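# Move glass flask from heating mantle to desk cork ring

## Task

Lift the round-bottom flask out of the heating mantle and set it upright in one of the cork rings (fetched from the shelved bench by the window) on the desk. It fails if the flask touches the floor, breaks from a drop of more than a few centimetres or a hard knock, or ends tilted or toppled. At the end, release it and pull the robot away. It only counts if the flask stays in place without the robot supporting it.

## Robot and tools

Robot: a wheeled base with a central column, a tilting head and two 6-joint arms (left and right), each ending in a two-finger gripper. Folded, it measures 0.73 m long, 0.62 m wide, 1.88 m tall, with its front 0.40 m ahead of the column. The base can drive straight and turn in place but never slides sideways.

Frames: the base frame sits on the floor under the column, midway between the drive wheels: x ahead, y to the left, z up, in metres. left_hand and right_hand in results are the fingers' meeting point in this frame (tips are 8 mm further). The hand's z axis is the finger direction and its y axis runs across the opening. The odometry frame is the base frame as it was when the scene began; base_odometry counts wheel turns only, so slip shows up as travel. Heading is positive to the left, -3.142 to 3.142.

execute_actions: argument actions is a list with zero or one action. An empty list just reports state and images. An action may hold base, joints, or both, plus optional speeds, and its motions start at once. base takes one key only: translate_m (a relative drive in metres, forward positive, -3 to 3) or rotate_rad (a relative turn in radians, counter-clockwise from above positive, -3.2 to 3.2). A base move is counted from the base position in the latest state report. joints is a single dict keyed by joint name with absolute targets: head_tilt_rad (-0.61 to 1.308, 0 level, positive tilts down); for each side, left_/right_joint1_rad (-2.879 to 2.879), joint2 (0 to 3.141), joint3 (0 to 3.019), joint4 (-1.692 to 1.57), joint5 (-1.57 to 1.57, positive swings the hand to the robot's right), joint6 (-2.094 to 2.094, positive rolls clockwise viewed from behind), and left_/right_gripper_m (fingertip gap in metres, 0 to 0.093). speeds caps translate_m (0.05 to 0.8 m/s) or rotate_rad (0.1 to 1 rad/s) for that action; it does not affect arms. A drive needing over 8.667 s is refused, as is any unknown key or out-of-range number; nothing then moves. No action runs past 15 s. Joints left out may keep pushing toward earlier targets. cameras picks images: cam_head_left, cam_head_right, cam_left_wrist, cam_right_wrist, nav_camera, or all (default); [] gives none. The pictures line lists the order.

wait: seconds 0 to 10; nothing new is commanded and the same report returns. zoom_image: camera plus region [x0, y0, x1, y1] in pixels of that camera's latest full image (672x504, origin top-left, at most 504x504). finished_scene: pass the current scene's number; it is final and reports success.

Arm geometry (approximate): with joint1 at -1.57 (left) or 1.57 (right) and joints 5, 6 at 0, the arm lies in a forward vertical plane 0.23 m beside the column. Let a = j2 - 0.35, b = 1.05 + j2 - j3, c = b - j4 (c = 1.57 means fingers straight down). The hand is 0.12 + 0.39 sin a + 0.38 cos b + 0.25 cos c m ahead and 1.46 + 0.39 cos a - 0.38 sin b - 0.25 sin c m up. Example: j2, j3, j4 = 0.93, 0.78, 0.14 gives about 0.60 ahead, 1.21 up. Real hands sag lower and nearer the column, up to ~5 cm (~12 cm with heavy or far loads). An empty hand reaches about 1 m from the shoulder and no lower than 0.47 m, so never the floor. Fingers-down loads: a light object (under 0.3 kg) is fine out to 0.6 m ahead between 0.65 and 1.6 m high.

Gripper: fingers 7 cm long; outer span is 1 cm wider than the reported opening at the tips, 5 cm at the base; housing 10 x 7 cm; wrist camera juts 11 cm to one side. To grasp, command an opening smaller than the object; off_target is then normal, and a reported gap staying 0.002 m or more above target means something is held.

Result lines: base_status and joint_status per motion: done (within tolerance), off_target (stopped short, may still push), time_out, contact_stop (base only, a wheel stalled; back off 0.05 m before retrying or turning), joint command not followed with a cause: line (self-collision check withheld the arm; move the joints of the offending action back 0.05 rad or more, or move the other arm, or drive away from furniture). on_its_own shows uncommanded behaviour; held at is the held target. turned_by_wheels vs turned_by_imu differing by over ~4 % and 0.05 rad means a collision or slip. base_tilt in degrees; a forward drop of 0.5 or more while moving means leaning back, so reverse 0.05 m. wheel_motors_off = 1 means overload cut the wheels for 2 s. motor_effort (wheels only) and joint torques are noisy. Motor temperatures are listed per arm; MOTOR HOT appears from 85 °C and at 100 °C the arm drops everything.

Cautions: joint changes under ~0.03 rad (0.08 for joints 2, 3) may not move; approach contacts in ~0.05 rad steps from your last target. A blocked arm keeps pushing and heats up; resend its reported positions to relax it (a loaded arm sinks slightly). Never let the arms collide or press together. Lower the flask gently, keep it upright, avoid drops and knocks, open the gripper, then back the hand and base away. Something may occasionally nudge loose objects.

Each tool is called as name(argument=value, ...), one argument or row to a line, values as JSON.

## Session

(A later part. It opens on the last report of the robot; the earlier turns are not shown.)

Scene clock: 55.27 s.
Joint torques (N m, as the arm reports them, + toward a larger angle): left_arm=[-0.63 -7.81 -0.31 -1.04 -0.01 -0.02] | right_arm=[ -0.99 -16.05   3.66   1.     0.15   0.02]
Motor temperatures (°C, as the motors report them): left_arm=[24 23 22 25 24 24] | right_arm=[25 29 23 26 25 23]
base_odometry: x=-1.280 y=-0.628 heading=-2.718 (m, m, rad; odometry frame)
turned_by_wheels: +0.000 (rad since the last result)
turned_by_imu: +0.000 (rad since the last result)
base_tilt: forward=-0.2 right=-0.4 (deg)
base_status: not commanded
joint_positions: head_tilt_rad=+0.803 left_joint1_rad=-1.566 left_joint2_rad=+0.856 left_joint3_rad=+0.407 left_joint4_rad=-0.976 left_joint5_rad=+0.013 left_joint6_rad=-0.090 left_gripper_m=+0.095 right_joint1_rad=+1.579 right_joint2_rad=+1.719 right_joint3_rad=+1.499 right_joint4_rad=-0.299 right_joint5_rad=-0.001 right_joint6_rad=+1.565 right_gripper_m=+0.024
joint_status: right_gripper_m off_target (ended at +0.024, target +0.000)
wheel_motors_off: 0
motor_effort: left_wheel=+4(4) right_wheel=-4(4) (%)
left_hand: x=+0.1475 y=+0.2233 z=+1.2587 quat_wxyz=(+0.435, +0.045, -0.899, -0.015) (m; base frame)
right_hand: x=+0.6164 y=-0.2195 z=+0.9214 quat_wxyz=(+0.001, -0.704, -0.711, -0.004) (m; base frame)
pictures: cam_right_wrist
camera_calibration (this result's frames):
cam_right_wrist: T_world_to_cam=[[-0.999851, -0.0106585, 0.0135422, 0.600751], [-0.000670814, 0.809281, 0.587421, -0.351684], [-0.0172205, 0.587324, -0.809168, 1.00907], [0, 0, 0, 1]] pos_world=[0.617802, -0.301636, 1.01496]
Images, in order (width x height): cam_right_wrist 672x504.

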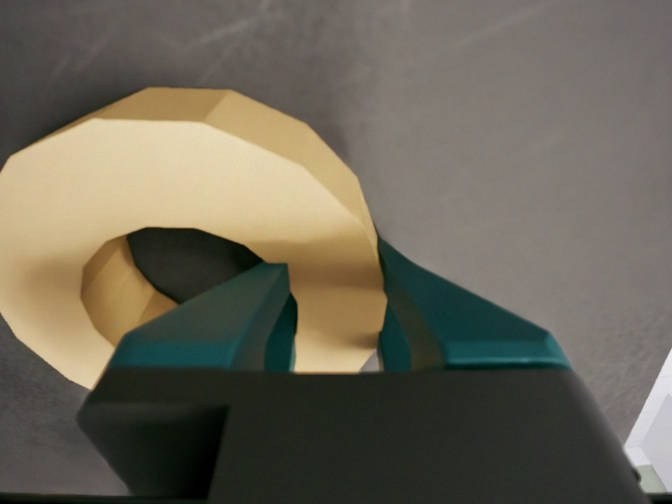

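execute_actions(
  actions=[
    {"joints":{"right_joint2_rad":1.4,"right_joint3_rad":1.38,"right_joint4_rad":-0.49}},
  ],
  cameras=[],
)

execute_actions(
  actions=[
    {"base":{"translate_m":-1.3}},
  ],
  cameras=[],
)

execute_actions(
  actions=[
    {"base":{"rotate_rad":-1.35}},
  ],
  cameras=[],
)

execute_actions(
  actions=[
    {"base":{"translate_m":0.6},"joints":{"head_tilt_rad":0.7}},
  ],
  cameras=["cam_head_left","cam_head_right","nav_camera"],
)

Scene clock: 61.53 s.
Joint torques (N m, as the arm reports them, + toward a larger angle): left_arm=[-0.1  -8.08 -0.3  -0.97 -0.05  0.02] | right_arm=[ -1.03 -15.57   4.67   0.64   0.14   0.03]
Motor temperatures (°C, as the motors report them): left_arm=[24 23 22 25 24 24] | right_arm=[25 30 23 26 25 23]
base_odometry: x=-1.280 y=-0.628 heading=-2.718 (m, m, rad; odometry frame)
turned_by_wheels: +0.000 (rad since the last result)
turned_by_imu: -0.001 (rad since the last result)
base_tilt: forward=-0.1 right=-0.3 (deg)
base_status: not commanded
joint_positions: head_tilt_rad=+0.803 left_joint1_rad=-1.566 left_joint2_rad=+0.856 left_joint3_rad=+0.407 left_joint4_rad=-0.976 left_joint5_rad=+0.013 left_joint6_rad=-0.090 left_gripper_m=+0.095 right_joint1_rad=+1.579 right_joint2_rad=+1.376 right_joint3_rad=+1.378 right_joint4_rad=-0.490 right_joint5_rad=-0.001 right_joint6_rad=+1.565 right_gripper_m=+0.024
joint_status: all done
wheel_motors_off: 0
motor_effort: left_wheel=+3(6) right_wheel=-4(4) (%)
left_hand: x=+0.1475 y=+0.2233 z=+1.2587 quat_wxyz=(+0.435, +0.045, -0.899, -0.015) (m; base frame)
right_hand: x=+0.6541 y=-0.2205 z=+1.0781 quat_wxyz=(-0.010, -0.703, -0.711, -0.015) (m; base frame)
pictures: none
No camera images: the call's "cameras" was empty. Leave "cameras" out to get every camera's image.

Scene clock: 65.20 s.
Joint torques (N m, as the arm reports them, + toward a larger angle): left_arm=[-0.13 -7.94 -0.23 -1.04 -0.04 -0.02] | right_arm=[ -0.93 -15.62   4.68   0.66   0.15   0.02]
Motor temperatures (°C, as the motors report them): left_arm=[24 23 22 25 24 24] | right_arm=[25 30 23 26 25 23]
base_odometry: x=-0.094 y=-0.093 heading=-2.719 (m, m, rad; odometry frame)
turned_by_wheels: -0.001 (rad since the last result)
turned_by_imu: -0.002 (rad since the last result)
base_tilt: forward=-0.2 right=-0.4 (deg)
base_status: done
joint_positions: head_tilt_rad=+0.803 left_joint1_rad=-1.566 left_joint2_rad=+0.856 left_joint3_rad=+0.404 left_joint4_rad=-0.976 left_joint5_rad=+0.013 left_joint6_rad=-0.090 left_gripper_m=+0.095 right_joint1_rad=+1.579 right_joint2_rad=+1.377 right_joint3_rad=+1.378 right_joint4_rad=-0.490 right_joint5_rad=-0.001 right_joint6_rad=+1.565 right_gripper_m=+0.024
joint_status: not commanded
wheel_motors_off: 0
motor_effort: left_wheel=-2(53) right_wheel=+1(64) (%)
left_hand: x=+0.1461 y=+0.2233 z=+1.2591 quat_wxyz=(+0.436, +0.045, -0.898, -0.015) (m; base frame)
right_hand: x=+0.6538 y=-0.2205 z=+1.0777 quat_wxyz=(-0.010, -0.703, -0.711, -0.015) (m; base frame)
pictures: none
No camera images: the call's "cameras" was empty. Leave "cameras" out to get every camera's image.

Scene clock: 67.87 s.
Joint torques (N m, as the arm reports them, + toward a larger angle): left_arm=[-0.14 -8.14 -0.24 -1.04 -0.04 -0.02] | right_arm=[ -1.14 -15.5    4.69   0.63   0.15   0.02]
Motor temperatures (°C, as the motors report them): left_arm=[24 23 22 25 24 24] | right_arm=[25 30 23 26 25 23]
base_odometry: x=-0.094 y=-0.093 heading=+2.216 (m, m, rad; odometry frame)
turned_by_wheels: -1.349 (rad since the last result)
turned_by_imu: -1.332 (rad since the last result)
base_tilt: forward=-0.1 right=-0.4 (deg)
base_status: done
joint_positions: head_tilt_rad=+0.803 left_joint1_rad=-1.566 left_joint2_rad=+0.856 left_joint3_rad=+0.404 left_joint4_rad=-0.976 left_joint5_rad=+0.013 left_joint6_rad=-0.090 left_gripper_m=+0.095 right_joint1_rad=+1.579 right_joint2_rad=+1.377 right_joint3_rad=+1.378 right_joint4_rad=-0.490 right_joint5_rad=-0.001 right_joint6_rad=+1.565 right_gripper_m=+0.024
joint_status: not commanded
wheel_motors_off: 0
motor_effort: left_wheel=+3(54) right_wheel=-3(49) (%)
left_hand: x=+0.1461 y=+0.2233 z=+1.2591 quat_wxyz=(+0.436, +0.045, -0.898, -0.015) (m; base frame)
right_hand: x=+0.6538 y=-0.2202 z=+1.0777 quat_wxyz=(-0.009, -0.703, -0.711, -0.015) (m; base frame)
pictures: none
No camera images: the call's "cameras" was empty. Leave "cameras" out to get every camera's image.

Scene clock: 70.47 s.
Joint torques (N m, as the arm reports them, + toward a larger angle): left_arm=[ 0.1  -8.11 -0.4  -1.01 -0.04 -0.04] | right_arm=[ -1.09 -15.76   4.56   0.59   0.14   0.02]
Motor temperatures (°C, as the motors report them): left_arm=[24 23 22 25 24 24] | right_arm=[25 30 23 26 25 23]
base_odometry: x=-0.455 y=+0.386 heading=+2.216 (m, m, rad; odometry frame)
turned_by_wheels: +0.000 (rad since the last result)
turned_by_imu: -0.001 (rad since the last result)
base_tilt: forward=-0.1 right=-0.4 (deg)
base_status: done
joint_positions: head_tilt_rad=+0.716 left_joint1_rad=-1.566 left_joint2_rad=+0.856 left_joint3_rad=+0.409 left_joint4_rad=-0.976 left_joint5_rad=+0.013 left_joint6_rad=-0.090 left_gripper_m=+0.095 right_joint1_rad=+1.579 right_joint2_rad=+1.379 right_joint3_rad=+1.379 right_joint4_rad=-0.490 right_joint5_rad=-0.001 right_joint6_rad=+1.565 right_gripper_m=+0.024
joint_status: all done
wheel_motors_off: 0
motor_effort: left_wheel=+1(59) right_wheel=+0(55) (%)
left_hand: x=+0.1485 y=+0.2233 z=+1.2584 quat_wxyz=(+0.434, +0.045, -0.899, -0.015) (m; base frame)
right_hand: x=+0.6535 y=-0.2202 z=+1.0770 quat_wxyz=(-0.009, -0.703, -0.711, -0.015) (m; base frame)
pictures: cam_head_left, cam_head_right, nav_camera
camera_calibration (this result's frames):
cam_head_left: T_world_to_cam=[[0.0610641, -0.998126, -0.00386602, 0.0321858], [-0.642619, -0.0363503, -0.765323, 1.21098], [0.763749, 0.0492181, -0.643635, 0.88194], [0, 0, 0, 1]] pos_world=[0.102654, 0.0327375, 1.49456]
cam_head_right: T_world_to_cam=[[0.0598338, -0.997856, -0.0265386, -0.0132658], [-0.657512, -0.0193943, -0.753194, 1.19764], [0.751064, 0.0625159, -0.657263, 0.908539], [0, 0, 0, 1]] pos_world=[0.105882, -0.0468082, 1.49885]
Images, in order (width x height): cam_head_left 672x504, cam_head_right 672x504, nav_camera 672x504.

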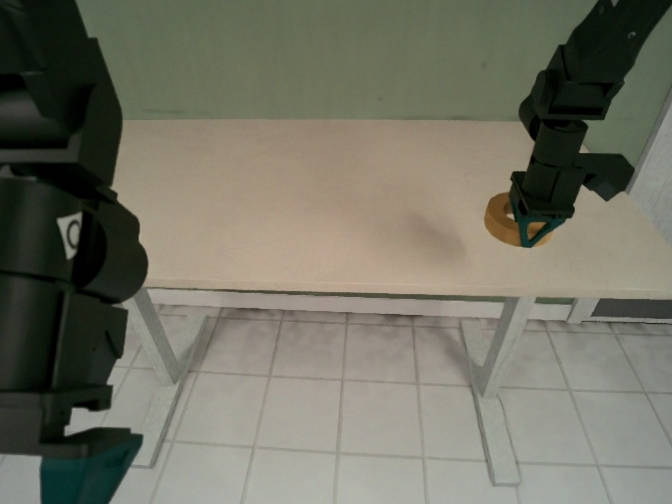

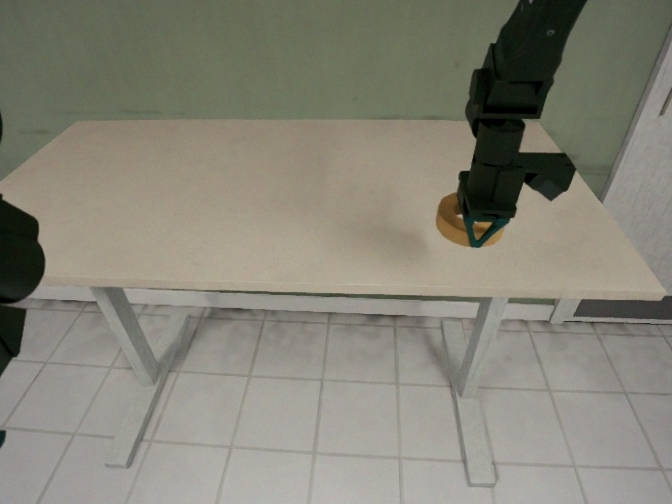

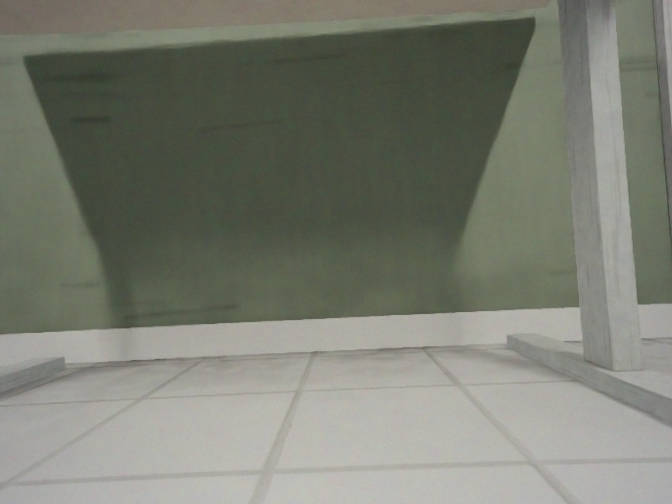

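execute_actions(
  actions=[
    {"base":{"translate_m":0.23},"joints":{"right_joint2_rad":1.66,"right_joint3_rad":1.5,"right_joint4_rad":-0.36}},
  ],
  cameras=["cam_head_right","cam_right_wrist"],
)

execute_actions(
  actions=[
    {"joints":{"right_joint2_rad":1.735,"right_joint4_rad":-0.29}},
  ],
  cameras=["cam_head_right","cam_right_wrist"],
)

Scene clock: 76.70 s.
Joint torques (N m, as the arm reports them, + toward a larger angle): left_arm=[-0.14 -8.04 -0.41 -0.98 -0.04 -0.02] | right_arm=[ -1.16 -16.5    4.14   1.01   0.16   0.01]
Motor temperatures (°C, as the motors report them): left_arm=[24 23 22 25 24 24] | right_arm=[25 30 23 26 25 23]
base_odometry: x=-0.593 y=+0.570 heading=+2.216 (m, m, rad; odometry frame)
turned_by_wheels: +0.000 (rad since the last result)
turned_by_imu: -0.001 (rad since the last result)
base_tilt: forward=-0.2 right=-0.4 (deg)
base_status: done
joint_positions: head_tilt_rad=+0.716 left_joint1_rad=-1.566 left_joint2_rad=+0.856 left_joint3_rad=+0.408 left_joint4_rad=-0.976 left_joint5_rad=+0.013 left_joint6_rad=-0.090 left_gripper_m=+0.095 right_joint1_rad=+1.579 right_joint2_rad=+1.645 right_joint3_rad=+1.490 right_joint4_rad=-0.369 right_joint5_rad=-0.001 right_joint6_rad=+1.566 right_gripper_m=+0.023
joint_status: all done
wheel_motors_off: 0
motor_effort: left_wheel=+0(44) right_wheel=+0(31) (%)
left_hand: x=+0.1481 y=+0.2233 z=+1.2585 quat_wxyz=(+0.435, +0.045, -0.899, -0.015) (m; base frame)
right_hand: x=+0.6320 y=-0.2194 z=+0.9575 quat_wxyz=(+0.003, -0.704, -0.710, -0.003) (m; base frame)
pictures: cam_head_right, cam_right_wrist
camera_calibration (this result's frames):
cam_head_right: T_world_to_cam=[[0.059837, -0.997856, -0.0265312, -0.0132773], [-0.657419, -0.0193943, -0.753276, 1.19776], [0.751146, 0.0625159, -0.65717, 0.908392], [0, 0, 0, 1]] pos_world=[0.105888, -0.0468082, 1.49886]
cam_right_wrist: T_world_to_cam=[[-0.999785, -0.00937052, 0.0185069, 0.611393], [0.0033028, 0.808872, 0.587976, -0.376104], [-0.0204794, 0.587911, -0.808667, 1.04013], [0, 0, 0, 1]] pos_world=[0.633805, -0.301554, 1.05094]
Images, in order (width x height): cam_head_right 672x504, cam_right_wrist 672x504.

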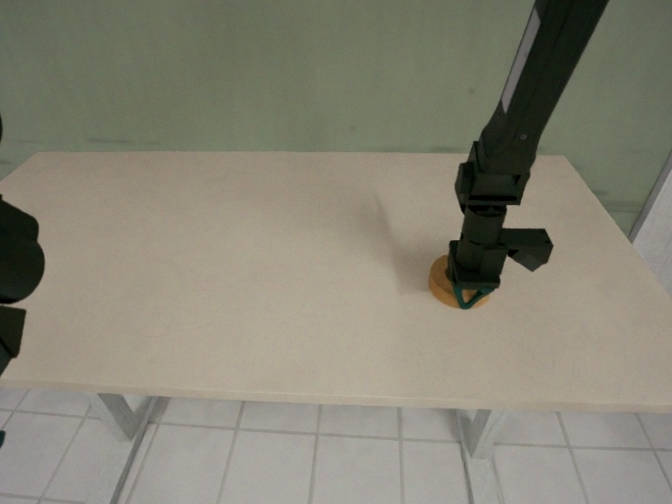

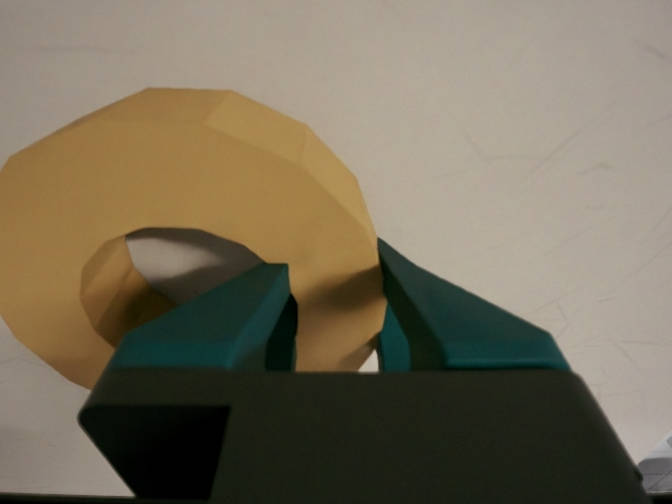

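Scene clock: 78.47 s.
Joint torques (N m, as the arm reports them, + toward a larger angle): left_arm=[-0.55 -8.13 -0.34 -0.99 -0.02  0.01] | right_arm=[ -1.13 -11.47   4.13   3.49   0.16   0.01]
Motor temperatures (°C, as the motors report them): left_arm=[24 23 22 25 24 24] | right_arm=[25 30 23 26 25 23]
base_odometry: x=-0.593 y=+0.570 heading=+2.216 (m, m, rad; odometry frame)
turned_by_wheels: +0.000 (rad since the last result)
turned_by_imu: +0.000 (rad since the last result)
base_tilt: forward=-0.2 right=-0.4 (deg)
base_status: not commanded
joint_positions: head_tilt_rad=+0.716 left_joint1_rad=-1.566 left_joint2_rad=+0.856 left_joint3_rad=+0.408 left_joint4_rad=-0.976 left_joint5_rad=+0.013 left_joint6_rad=-0.090 left_gripper_m=+0.095 right_joint1_rad=+1.579 right_joint2_rad=+1.648 right_joint3_rad=+1.490 right_joint4_rad=-0.355 right_joint5_rad=-0.001 right_joint6_rad=+1.566 right_gripper_m=+0.023
joint_status: right_joint4_rad time_out (moved +0.014 of +0.079); the others done
wheel_motors_off: 0
on_its_own: right_joint4_rad reads -0.355 and still pushes toward -0.290 since a time_out
motor_effort: left_wheel=+0(2) right_wheel=+1(1) (%)
left_hand: x=+0.1481 y=+0.2233 z=+1.2585 quat_wxyz=(+0.435, +0.045, -0.899, -0.015) (m; base frame)
right_hand: x=+0.6340 y=-0.2194 z=+0.9559 quat_wxyz=(-0.001, -0.704, -0.710, -0.007) (m; base frame)
pictures: cam_head_right, cam_right_wrist
camera_calibration (this result's frames):
cam_head_right: T_world_to_cam=[[0.059837, -0.997856, -0.0265312, -0.0132773], [-0.657419, -0.0193943, -0.753276, 1.19776], [0.751146, 0.0625159, -0.65717, 0.908392], [0, 0, 0, 1]] pos_world=[0.105888, -0.0468082, 1.49886]
cam_right_wrist: T_world_to_cam=[[-0.999932, -0.00928834, 0.00706412, 0.624511], [-0.00335924, 0.808844, 0.588014, -0.371041], [-0.0111754, 0.587951, -0.80882, 1.03317], [0, 0, 0, 1]] pos_world=[0.634768, -0.301539, 1.04941]
Images, in order (width x height): cam_head_right 672x504, cam_right_wrist 672x504.

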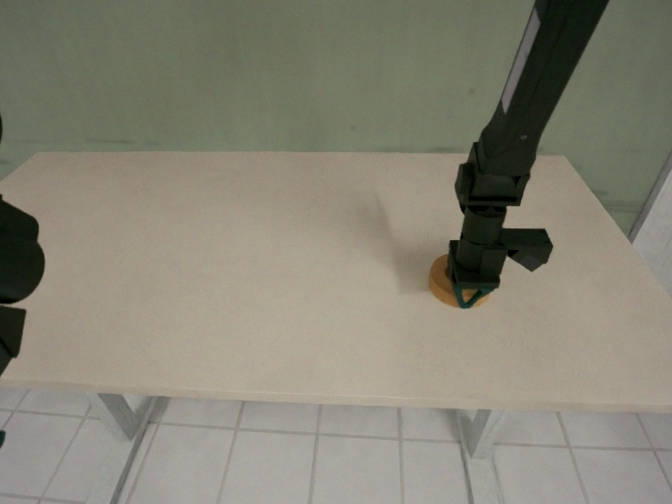

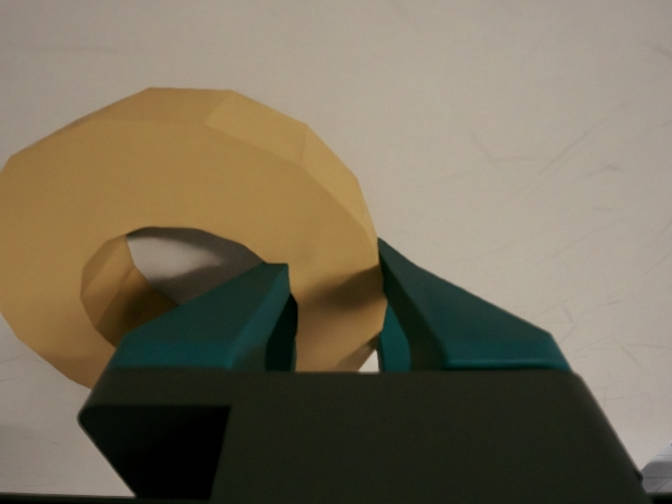

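execute_actions(
  actions=[
    {"joints":{"right_joint2_rad":1.65,"right_joint4_rad":-0.355,"right_gripper_m":0.055}},
  ],
  cameras=[],
)

execute_actions(
  actions=[
    {"joints":{"right_joint2_rad":1.4,"right_joint3_rad":1.36,"right_joint4_rad":-0.49}},
  ],
  cameras=["cam_head_right"],
)

execute_actions(
  actions=[
    {"base":{"translate_m":-0.2},"joints":{"right_joint6_rad":0,"right_gripper_m":0.08}},
  ],
  cameras=[],
)

execute_actions(
  actions=[
    {"base":{"rotate_rad":-1.59}},
  ],
  cameras=[],
)

execute_actions(
  actions=[
    {"base":{"translate_m":0.8},"joints":{"head_tilt_rad":0.7}},
  ],
  cameras=["cam_head_left","cam_head_right"],
)

Scene clock: 86.73 s.
Joint torques (N m, as the arm reports them, + toward a larger angle): left_arm=[ 0.06 -8.17 -0.43 -1.    0.01 -0.01] | right_arm=[ -1.07 -17.4    3.88   0.72   0.15   0.  ]
Motor temperatures (°C, as the motors report them): left_arm=[24 23 22 25 24 24] | right_arm=[25 30 23 26 25 23]
base_odometry: x=-0.593 y=+0.570 heading=+2.216 (m, m, rad; odometry frame)
turned_by_wheels: +0.000 (rad since the last result)
turned_by_imu: -0.001 (rad since the last result)
base_tilt: forward=-0.2 right=-0.4 (deg)
base_status: not commanded
joint_positions: head_tilt_rad=+0.716 left_joint1_rad=-1.566 left_joint2_rad=+0.856 left_joint3_rad=+0.408 left_joint4_rad=-0.976 left_joint5_rad=+0.013 left_joint6_rad=-0.090 left_gripper_m=+0.095 right_joint1_rad=+1.579 right_joint2_rad=+1.647 right_joint3_rad=+1.494 right_joint4_rad=-0.358 right_joint5_rad=-0.001 right_joint6_rad=+1.566 right_gripper_m=+0.055
joint_status: all done
wheel_motors_off: 0
motor_effort: left_wheel=+0(2) right_wheel=+0(1) (%)
left_hand: x=+0.1481 y=+0.2233 z=+1.2585 quat_wxyz=(+0.435, +0.045, -0.899, -0.015) (m; base frame)
right_hand: x=+0.6361 y=-0.2194 z=+0.9568 quat_wxyz=(-0.002, -0.704, -0.710, -0.007) (m; base frame)
pictures: none
No camera images: the call's "cameras" was empty. Leave "cameras" out to get every camera's image.

Scene clock: 87.93 s.
Joint torques (N m, as the arm reports them, + toward a larger angle): left_arm=[-0.1  -7.94 -0.25 -1.01 -0.03 -0.03] | right_arm=[ -1.09 -15.73   5.05   0.68   0.16   0.  ]
Motor temperatures (°C, as the motors report them): left_arm=[24 23 22 25 24 24] | right_arm=[25 30 23 26 25 23]
base_odometry: x=-0.593 y=+0.570 heading=+2.216 (m, m, rad; odometry frame)
turned_by_wheels: +0.000 (rad since the last result)
turned_by_imu: +0.000 (rad since the last result)
base_tilt: forward=-0.1 right=-0.4 (deg)
base_status: not commanded
joint_positions: head_tilt_rad=+0.716 left_joint1_rad=-1.566 left_joint2_rad=+0.856 left_joint3_rad=+0.408 left_joint4_rad=-0.976 left_joint5_rad=+0.013 left_joint6_rad=-0.090 left_gripper_m=+0.095 right_joint1_rad=+1.579 right_joint2_rad=+1.384 right_joint3_rad=+1.350 right_joint4_rad=-0.491 right_joint5_rad=-0.001 right_joint6_rad=+1.566 right_gripper_m=+0.055
joint_status: all done
wheel_motors_off: 0
motor_effort: left_wheel=+0(0) right_wheel=+0(0) (%)
left_hand: x=+0.1481 y=+0.2233 z=+1.2585 quat_wxyz=(+0.435, +0.045, -0.899, -0.015) (m; base frame)
right_hand: x=+0.6341 y=-0.2202 z=+1.0685 quat_wxyz=(+0.004, -0.704, -0.710, -0.002) (m; base frame)
pictures: cam_head_right
camera_calibration (this result's frames):
cam_head_right: T_world_to_cam=[[0.059837, -0.997856, -0.0265312, -0.0132773], [-0.657419, -0.0193943, -0.753276, 1.19776], [0.751146, 0.0625159, -0.65717, 0.908392], [0, 0, 0, 1]] pos_world=[0.105888, -0.0468082, 1.49886]
Images, in order (width x height): cam_head_right 672x504.

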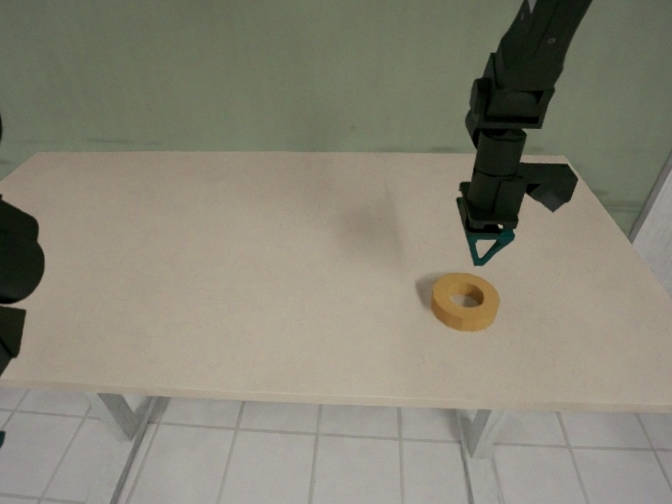

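Scene clock: 89.73 s.
Joint torques (N m, as the arm reports them, + toward a larger angle): left_arm=[-0.26 -7.96  0.01 -0.99 -0.06 -0.01] | right_arm=[ -0.97 -15.7    5.13   0.7    0.06  -0.11]
Motor temperatures (°C, as the motors report them): left_arm=[24 23 22 25 24 24] | right_arm=[25 30 23 26 25 23]
base_odometry: x=-0.473 y=+0.410 heading=+2.216 (m, m, rad; odometry frame)
turned_by_wheels: +0.000 (rad since the last result)
turned_by_imu: +0.000 (rad since the last result)
base_tilt: forward=-0.2 right=-0.4 (deg)
base_status: done
joint_positions: head_tilt_rad=+0.716 left_joint1_rad=-1.566 left_joint2_rad=+0.856 left_joint3_rad=+0.404 left_joint4_rad=-0.976 left_joint5_rad=+0.013 left_joint6_rad=-0.090 left_gripper_m=+0.095 right_joint1_rad=+1.579 right_joint2_rad=+1.384 right_joint3_rad=+1.350 right_joint4_rad=-0.491 right_joint5_rad=-0.001 right_joint6_rad=+0.007 right_gripper_m=+0.080
joint_status: all done
wheel_motors_off: 0
motor_effort: left_wheel=-1(33) right_wheel=+0(33) (%)
left_hand: x=+0.1457 y=+0.2233 z=+1.2593 quat_wxyz=(+0.437, +0.045, -0.898, -0.015) (m; base frame)
right_hand: x=+0.6341 y=-0.2202 z=+1.0685 quat_wxyz=(+0.001, -0.001, -1.000, -0.004) (m; base frame)
pictures: none
No camera images: the call's "cameras" was empty. Leave "cameras" out to get every camera's image.

Scene clock: 92.87 s.
Joint torques (N m, as the arm reports them, + toward a larger angle): left_arm=[ 0.03 -8.02 -0.08 -1.   -0.05 -0.03] | right_arm=[ -1.05 -15.71   5.09   0.73   0.05  -0.1 ]
Motor temperatures (°C, as the motors report them): left_arm=[24 23 22 25 24 24] | right_arm=[25 30 23 26 25 23]
base_odometry: x=-0.473 y=+0.410 heading=+0.627 (m, m, rad; odometry frame)
turned_by_wheels: -1.589 (rad since the last result)
turned_by_imu: -1.569 (rad since the last result)
base_tilt: forward=-0.2 right=-0.4 (deg)
base_status: done
joint_positions: head_tilt_rad=+0.716 left_joint1_rad=-1.566 left_joint2_rad=+0.856 left_joint3_rad=+0.404 left_joint4_rad=-0.976 left_joint5_rad=+0.013 left_joint6_rad=-0.090 left_gripper_m=+0.095 right_joint1_rad=+1.579 right_joint2_rad=+1.384 right_joint3_rad=+1.350 right_joint4_rad=-0.491 right_joint5_rad=-0.001 right_joint6_rad=+0.007 right_gripper_m=+0.080
joint_status: not commanded
wheel_motors_off: 0
motor_effort: left_wheel=+3(49) right_wheel=-3(55) (%)
left_hand: x=+0.1457 y=+0.2233 z=+1.2593 quat_wxyz=(+0.437, +0.045, -0.898, -0.015) (m; base frame)
right_hand: x=+0.6341 y=-0.2202 z=+1.0685 quat_wxyz=(+0.001, -0.001, -1.000, -0.004) (m; base frame)
pictures: none
No camera images: the call's "cameras" was empty. Leave "cameras" out to get every camera's image.

Scene clock: 95.83 s.
Joint torques (N m, as the arm reports them, + toward a larger angle): left_arm=[-0.03 -8.15 -0.35 -1.08 -0.03 -0.04] | right_arm=[ -0.92 -15.84   5.05   0.75   0.06  -0.11]
Motor temperatures (°C, as the motors report them): left_arm=[24 24 22 25 24 24] | right_arm=[25 30 24 26 25 23]
base_odometry: x=+0.175 y=+0.879 heading=+0.626 (m, m, rad; odometry frame)
turned_by_wheels: +0.000 (rad since the last result)
turned_by_imu: -0.001 (rad since the last result)
base_tilt: forward=-0.2 right=-0.4 (deg)
base_status: done
joint_positions: head_tilt_rad=+0.716 left_joint1_rad=-1.566 left_joint2_rad=+0.856 left_joint3_rad=+0.409 left_joint4_rad=-0.976 left_joint5_rad=+0.013 left_joint6_rad=-0.090 left_gripper_m=+0.095 right_joint1_rad=+1.579 right_joint2_rad=+1.384 right_joint3_rad=+1.350 right_joint4_rad=-0.491 right_joint5_rad=-0.001 right_joint6_rad=+0.007 right_gripper_m=+0.080
joint_status: all done
wheel_motors_off: 0
motor_effort: left_wheel=-2(55) right_wheel=+0(55) (%)
left_hand: x=+0.1483 y=+0.2233 z=+1.2584 quat_wxyz=(+0.435, +0.045, -0.899, -0.015) (m; base frame)
right_hand: x=+0.6346 y=-0.2202 z=+1.0687 quat_wxyz=(+0.001, -0.001, -1.000, -0.004) (m; base frame)
pictures: cam_head_left, cam_head_right
camera_calibration (this result's frames):
cam_head_left: T_world_to_cam=[[0.061065, -0.998126, -0.00385179, 0.0321638], [-0.642441, -0.0363503, -0.765473, 1.2112], [0.763899, 0.0492181, -0.643457, 0.881659], [0, 0, 0, 1]] pos_world=[0.102664, 0.0327375, 1.49458]
cam_head_right: T_world_to_cam=[[0.0598399, -0.997856, -0.0265247, -0.0132875], [-0.657337, -0.0193943, -0.753347, 1.19786], [0.751217, 0.0625159, -0.657088, 0.908262], [0, 0, 0, 1]] pos_world=[0.105892, -0.0468082, 1.49886]
Images, in order (width x height): cam_head_left 672x504, cam_head_right 672x504.

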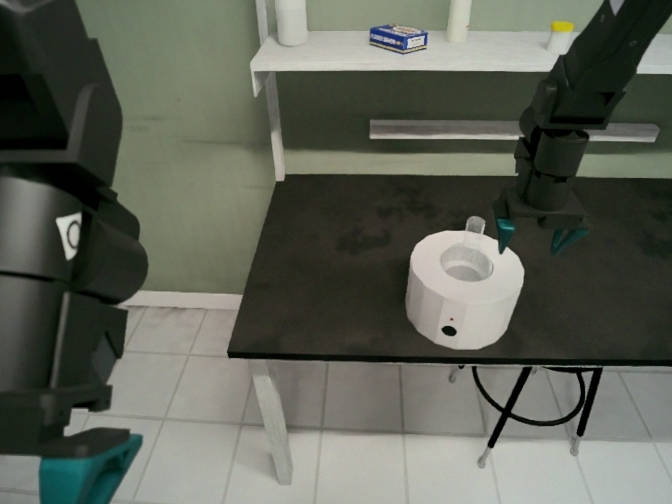

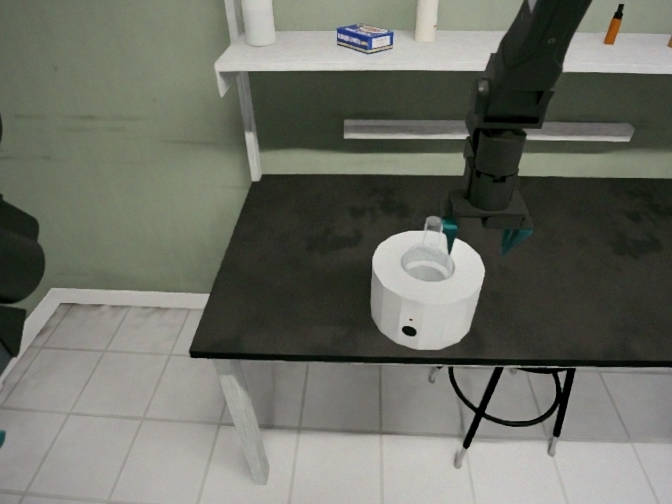

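execute_actions(
  actions=[
    {"base":{"rotate_rad":0.055}},
  ],
  cameras=[],
)

execute_actions(
  actions=[
    {"base":{"translate_m":0.12}},
  ],
  cameras=["cam_head_right","cam_right_wrist","nav_camera"],
)

Scene clock: 101.87 s.
Joint torques (N m, as the arm reports them, + toward a larger angle): left_arm=[-0.23 -8.04 -0.3  -0.98 -0.04 -0.02] | right_arm=[ -0.92 -15.97   5.07   0.72   0.06  -0.11]
Motor temperatures (°C, as the motors report them): left_arm=[24 24 22 25 24 24] | right_arm=[25 30 24 26 25 23]
base_odometry: x=+0.175 y=+0.879 heading=+0.679 (m, m, rad; odometry frame)
turned_by_wheels: +0.053 (rad since the last result)
turned_by_imu: +0.052 (rad since the last result)
base_tilt: forward=-0.2 right=-0.4 (deg)
base_status: done
joint_positions: head_tilt_rad=+0.716 left_joint1_rad=-1.566 left_joint2_rad=+0.856 left_joint3_rad=+0.408 left_joint4_rad=-0.976 left_joint5_rad=+0.013 left_joint6_rad=-0.090 left_gripper_m=+0.095 right_joint1_rad=+1.580 right_joint2_rad=+1.384 right_joint3_rad=+1.350 right_joint4_rad=-0.491 right_joint5_rad=-0.001 right_joint6_rad=+0.007 right_gripper_m=+0.080
joint_status: not commanded
wheel_motors_off: 0
motor_effort: left_wheel=+1(45) right_wheel=+1(38) (%)
left_hand: x=+0.1479 y=+0.2233 z=+1.2586 quat_wxyz=(+0.435, +0.045, -0.899, -0.015) (m; base frame)
right_hand: x=+0.6346 y=-0.2195 z=+1.0687 quat_wxyz=(+0.001, -0.001, -1.000, -0.005) (m; base frame)
pictures: none
No camera images: the call's "cameras" was empty. Leave "cameras" out to get every camera's image.

Scene clock: 103.37 s.
Joint torques (N m, as the arm reports them, + toward a larger angle): left_arm=[ 0.11 -8.24 -0.3  -0.97 -0.03 -0.05] | right_arm=[ -1.1  -15.84   5.04   0.75   0.06  -0.11]
Motor temperatures (°C, as the motors report them): left_arm=[24 24 22 25 24 24] | right_arm=[25 30 24 26 25 23]
base_odometry: x=+0.269 y=+0.955 heading=+0.680 (m, m, rad; odometry frame)
turned_by_wheels: +0.001 (rad since the last result)
turned_by_imu: +0.001 (rad since the last result)
base_tilt: forward=-0.2 right=-0.4 (deg)
base_status: done
joint_positions: head_tilt_rad=+0.716 left_joint1_rad=-1.566 left_joint2_rad=+0.856 left_joint3_rad=+0.408 left_joint4_rad=-0.976 left_joint5_rad=+0.013 left_joint6_rad=-0.090 left_gripper_m=+0.095 right_joint1_rad=+1.580 right_joint2_rad=+1.384 right_joint3_rad=+1.350 right_joint4_rad=-0.491 right_joint5_rad=-0.001 right_joint6_rad=+0.007 right_gripper_m=+0.080
joint_status: not commanded
wheel_motors_off: 0
motor_effort: left_wheel=+0(59) right_wheel=-1(48) (%)
left_hand: x=+0.1479 y=+0.2233 z=+1.2586 quat_wxyz=(+0.435, +0.045, -0.899, -0.015) (m; base frame)
right_hand: x=+0.6346 y=-0.2195 z=+1.0687 quat_wxyz=(+0.001, -0.001, -1.000, -0.005) (m; base frame)
pictures: cam_head_right, cam_right_wrist, nav_camera
camera_calibration (this result's frames):
cam_head_right: T_world_to_cam=[[0.0598411, -0.997856, -0.026522, -0.0132916], [-0.657304, -0.0193943, -0.753376, 1.19791], [0.751246, 0.0625159, -0.657055, 0.90821], [0, 0, 0, 1]] pos_world=[0.105894, -0.0468082, 1.49886]
cam_right_wrist: T_world_to_cam=[[-0.00150177, -0.99996, 0.00882953, -0.228644], [-0.812582, 0.00636652, 0.582812, -0.094291], [-0.582845, -0.00629946, -0.812559, 1.36078], [0, 0, 0, 1]] pos_world=[0.716159, -0.219462, 1.16268]
Images, in order (width x height): cam_head_right 672x504, cam_right_wrist 672x504, nav_camera 672x504.

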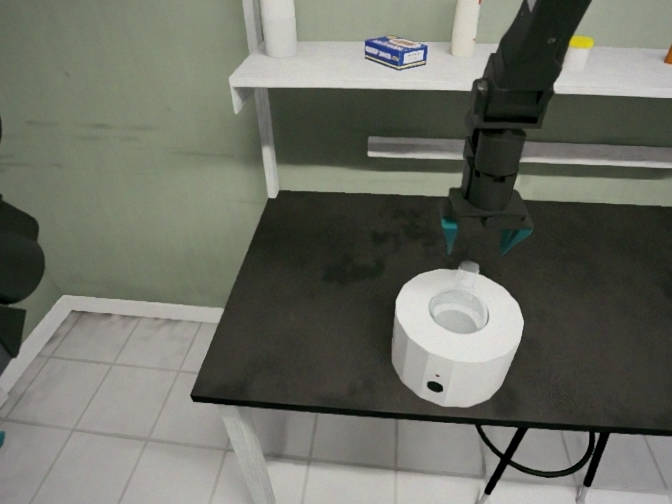

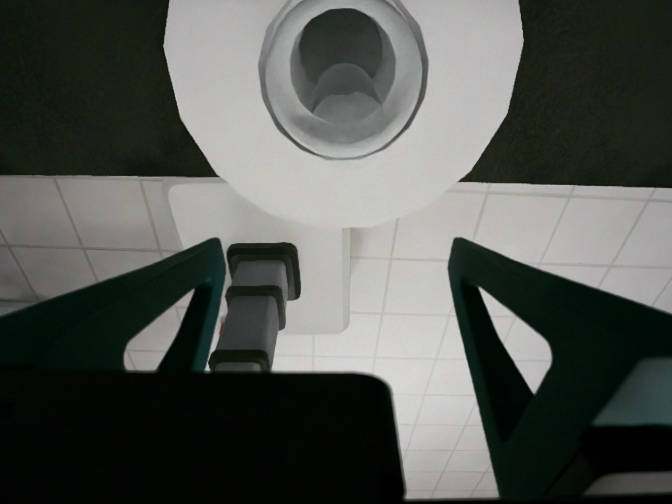

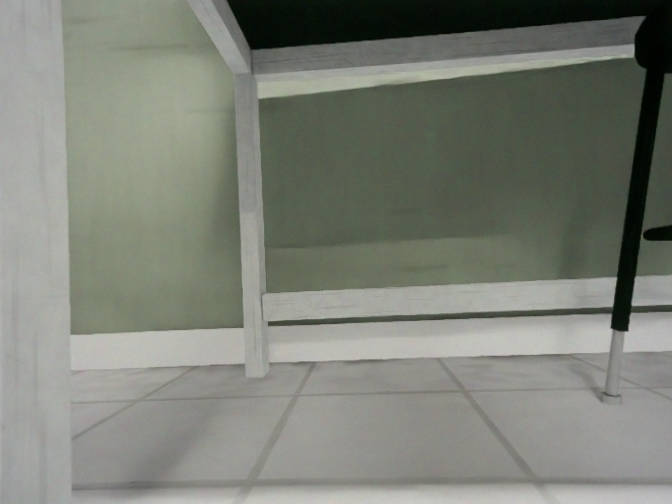

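execute_actions(
  actions=[
    {"base":{"translate_m":0.035},"joints":{"right_joint2_rad":1.56,"right_joint3_rad":1.44,"right_joint4_rad":-0.395}},
  ],
  cameras=["cam_head_right","cam_right_wrist"],
)

Scene clock: 107.47 s.
Joint torques (N m, as the arm reports them, + toward a larger angle): left_arm=[ 0.04 -7.9  -0.43 -1.05 -0.03 -0.03] | right_arm=[ -1.   -17.03   3.83   0.74   0.06  -0.11]
Motor temperatures (°C, as the motors report them): left_arm=[24 24 22 25 24 24] | right_arm=[25 30 24 26 25 23]
base_odometry: x=+0.296 y=+0.977 heading=+0.681 (m, m, rad; odometry frame)
turned_by_wheels: +0.001 (rad since the last result)
turned_by_imu: +0.000 (rad since the last result)
base_tilt: forward=-0.2 right=-0.4 (deg)
base_status: done
joint_positions: head_tilt_rad=+0.716 left_joint1_rad=-1.566 left_joint2_rad=+0.856 left_joint3_rad=+0.408 left_joint4_rad=-0.976 left_joint5_rad=+0.013 left_joint6_rad=-0.090 left_gripper_m=+0.095 right_joint1_rad=+1.580 right_joint2_rad=+1.554 right_joint3_rad=+1.439 right_joint4_rad=-0.395 right_joint5_rad=-0.001 right_joint6_rad=+0.007 right_gripper_m=+0.080
joint_status: all done
wheel_motors_off: 0
motor_effort: left_wheel=+1(43) right_wheel=-1(40) (%)
left_hand: x=+0.1481 y=+0.2233 z=+1.2585 quat_wxyz=(+0.435, +0.045, -0.899, -0.015) (m; base frame)
right_hand: x=+0.6383 y=-0.2189 z=+0.9962 quat_wxyz=(-0.006, -0.001, -1.000, -0.005) (m; base frame)
pictures: cam_head_right, cam_right_wrist
camera_calibration (this result's frames):
cam_head_right: T_world_to_cam=[[0.0598411, -0.997856, -0.026522, -0.0132917], [-0.657303, -0.0193943, -0.753377, 1.19791], [0.751247, 0.0625159, -0.657054, 0.908209], [0, 0, 0, 1]] pos_world=[0.105894, -0.0468082, 1.49886]
cam_right_wrist: T_world_to_cam=[[-0.00174834, -0.99996, 0.00873712, -0.227135], [-0.820944, 0.00642421, 0.570973, -0.0318655], [-0.571006, -0.00617443, -0.820922, 1.3049], [0, 0, 0, 1]] pos_world=[0.718547, -0.218865, 1.0914]
Images, in order (width x height): cam_head_right 672x504, cam_right_wrist 672x504.

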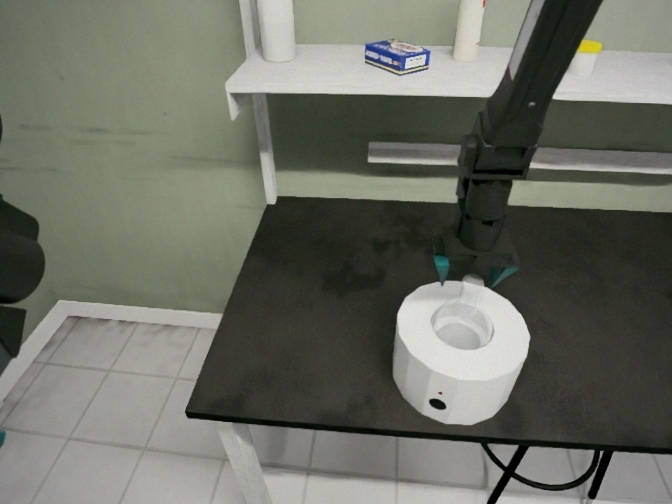

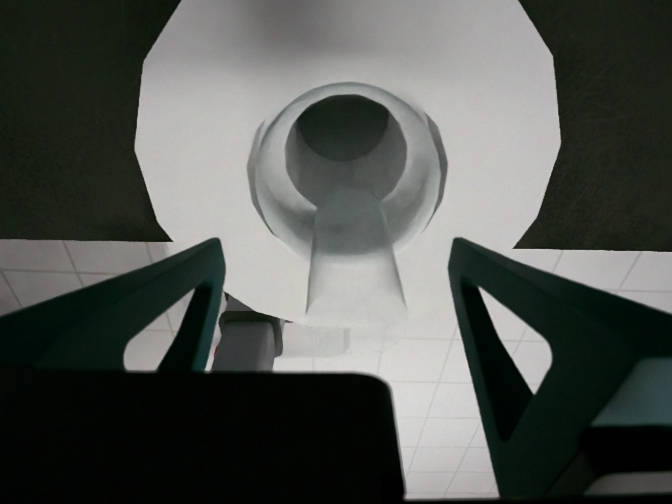

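execute_actions(
  actions=[
    {"joints":{"right_joint2_rad":1.64,"right_joint3_rad":1.49,"right_joint4_rad":-0.365}},
  ],
  cameras=["cam_right_wrist"],
)

execute_actions(
  actions=[
    {"joints":{"right_gripper_m":0.0}},
  ],
  cameras=["cam_head_right","cam_right_wrist"],
)

Scene clock: 112.77 s.
Joint torques (N m, as the arm reports them, + toward a larger angle): left_arm=[-0.19 -8.04 -0.37 -1.01 -0.02 -0.04] | right_arm=[ -1.25 -16.16   4.74   1.02   0.05  -0.11]
Motor temperatures (°C, as the motors report them): left_arm=[24 24 22 25 24 24] | right_arm=[25 31 24 26 25 23]
base_odometry: x=+0.296 y=+0.977 heading=+0.681 (m, m, rad; odometry frame)
turned_by_wheels: +0.000 (rad since the last result)
turned_by_imu: -0.001 (rad since the last result)
base_tilt: forward=-0.1 right=-0.3 (deg)
base_status: not commanded
joint_positions: head_tilt_rad=+0.716 left_joint1_rad=-1.566 left_joint2_rad=+0.856 left_joint3_rad=+0.408 left_joint4_rad=-0.976 left_joint5_rad=+0.013 left_joint6_rad=-0.090 left_gripper_m=+0.095 right_joint1_rad=+1.580 right_joint2_rad=+1.620 right_joint3_rad=+1.474 right_joint4_rad=-0.373 right_joint5_rad=-0.001 right_joint6_rad=+0.007 right_gripper_m=+0.080
joint_status: all done
wheel_motors_off: 0
motor_effort: left_wheel=+2(0) right_wheel=-1(2) (%)
left_hand: x=+0.1481 y=+0.2233 z=+1.2585 quat_wxyz=(+0.435, +0.045, -0.899, -0.015) (m; base frame)
right_hand: x=+0.6341 y=-0.2186 z=+0.9681 quat_wxyz=(-0.003, -0.001, -1.000, -0.005) (m; base frame)
pictures: cam_right_wrist
camera_calibration (this result's frames):
cam_right_wrist: T_world_to_cam=[[-0.00161874, -0.99996, 0.0087862, -0.226816], [-0.816564, 0.00639362, 0.577219, -0.028136], [-0.577252, -0.00624013, -0.816542, 1.2791], [0, 0, 0, 1]] pos_world=[0.71502, -0.218645, 1.06267]
Images, in order (width x height): cam_right_wrist 672x504.

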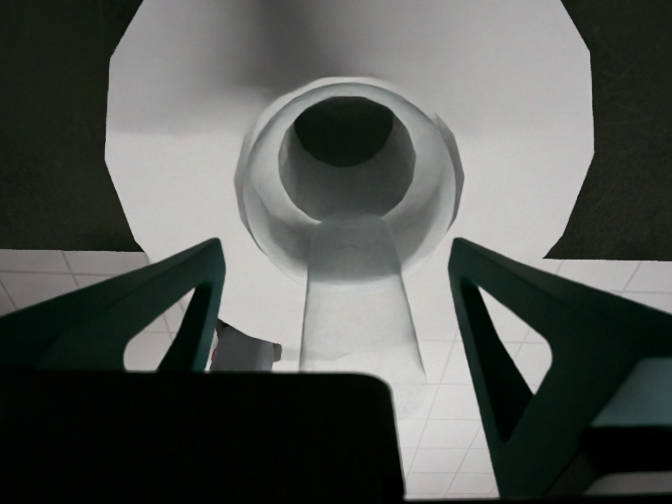

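Scene clock: 113.43 s.
Joint torques (N m, as the arm reports them, + toward a larger angle): left_arm=[-0.24 -8.08 -0.39 -1.13 -0.03 -0.02] | right_arm=[ -1.06 -16.11   4.71   1.02  -0.17  -0.1 ]
Motor temperatures (°C, as the motors report them): left_arm=[24 24 22 25 24 24] | right_arm=[25 31 24 26 25 23]
base_odometry: x=+0.296 y=+0.977 heading=+0.681 (m, m, rad; odometry frame)
turned_by_wheels: +0.000 (rad since the last result)
turned_by_imu: +0.000 (rad since the last result)
base_tilt: forward=-0.2 right=-0.4 (deg)
base_status: not commanded
joint_positions: head_tilt_rad=+0.716 left_joint1_rad=-1.566 left_joint2_rad=+0.856 left_joint3_rad=+0.408 left_joint4_rad=-0.976 left_joint5_rad=+0.013 left_joint6_rad=-0.090 left_gripper_m=+0.095 right_joint1_rad=+1.580 right_joint2_rad=+1.620 right_joint3_rad=+1.474 right_joint4_rad=-0.373 right_joint5_rad=+0.005 right_joint6_rad=+0.006 right_gripper_m=+0.033
joint_status: right_gripper_m off_target (ended at +0.033, target +0.000)
wheel_motors_off: 0
motor_effort: left_wheel=+1(3) right_wheel=-1(2) (%)
left_hand: x=+0.1481 y=+0.2233 z=+1.2585 quat_wxyz=(+0.435, +0.045, -0.899, -0.015) (m; base frame)
right_hand: x=+0.6341 y=-0.2202 z=+0.9681 quat_wxyz=(-0.003, -0.001, -1.000, -0.001) (m; base frame)
pictures: cam_head_right, cam_right_wrist
camera_calibration (this result's frames):
cam_head_right: T_world_to_cam=[[0.0598411, -0.997856, -0.026522, -0.0132917], [-0.657303, -0.0193943, -0.753377, 1.19791], [0.751247, 0.0625159, -0.657054, 0.908209], [0, 0, 0, 1]] pos_world=[0.105894, -0.0468082, 1.49886]
cam_right_wrist: T_world_to_cam=[[-0.00126934, -0.999878, 0.0155538, -0.235154], [-0.816586, 0.0100144, 0.577137, -0.0272246], [-0.577223, -0.0119684, -0.816499, 1.27776], [0, 0, 0, 1]] pos_world=[0.715024, -0.21956, 1.06266]
Images, in order (width x height): cam_head_right 672x504, cam_right_wrist 672x504.

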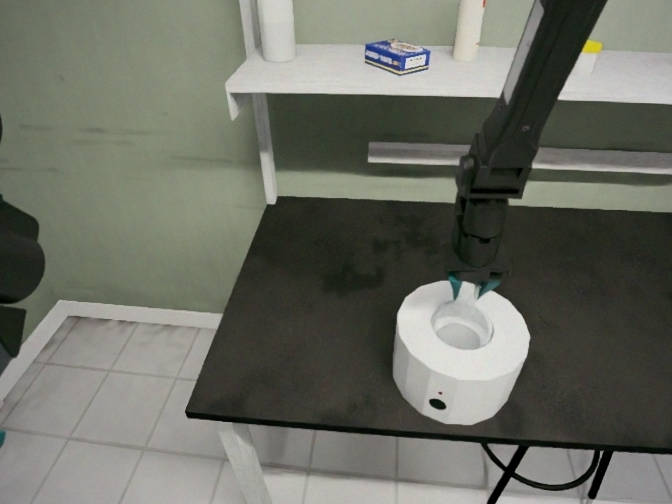

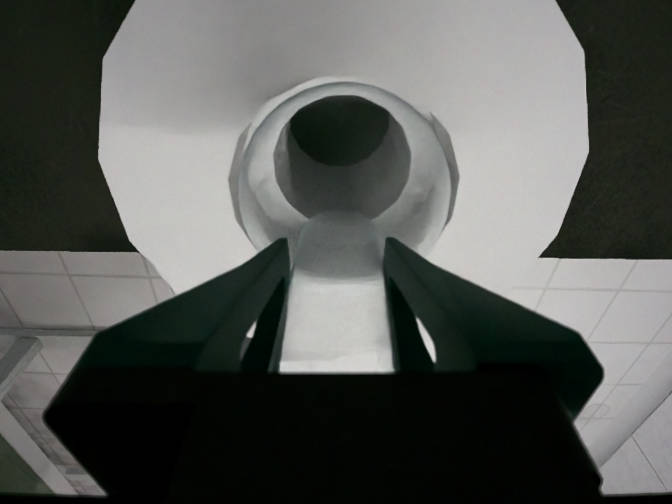

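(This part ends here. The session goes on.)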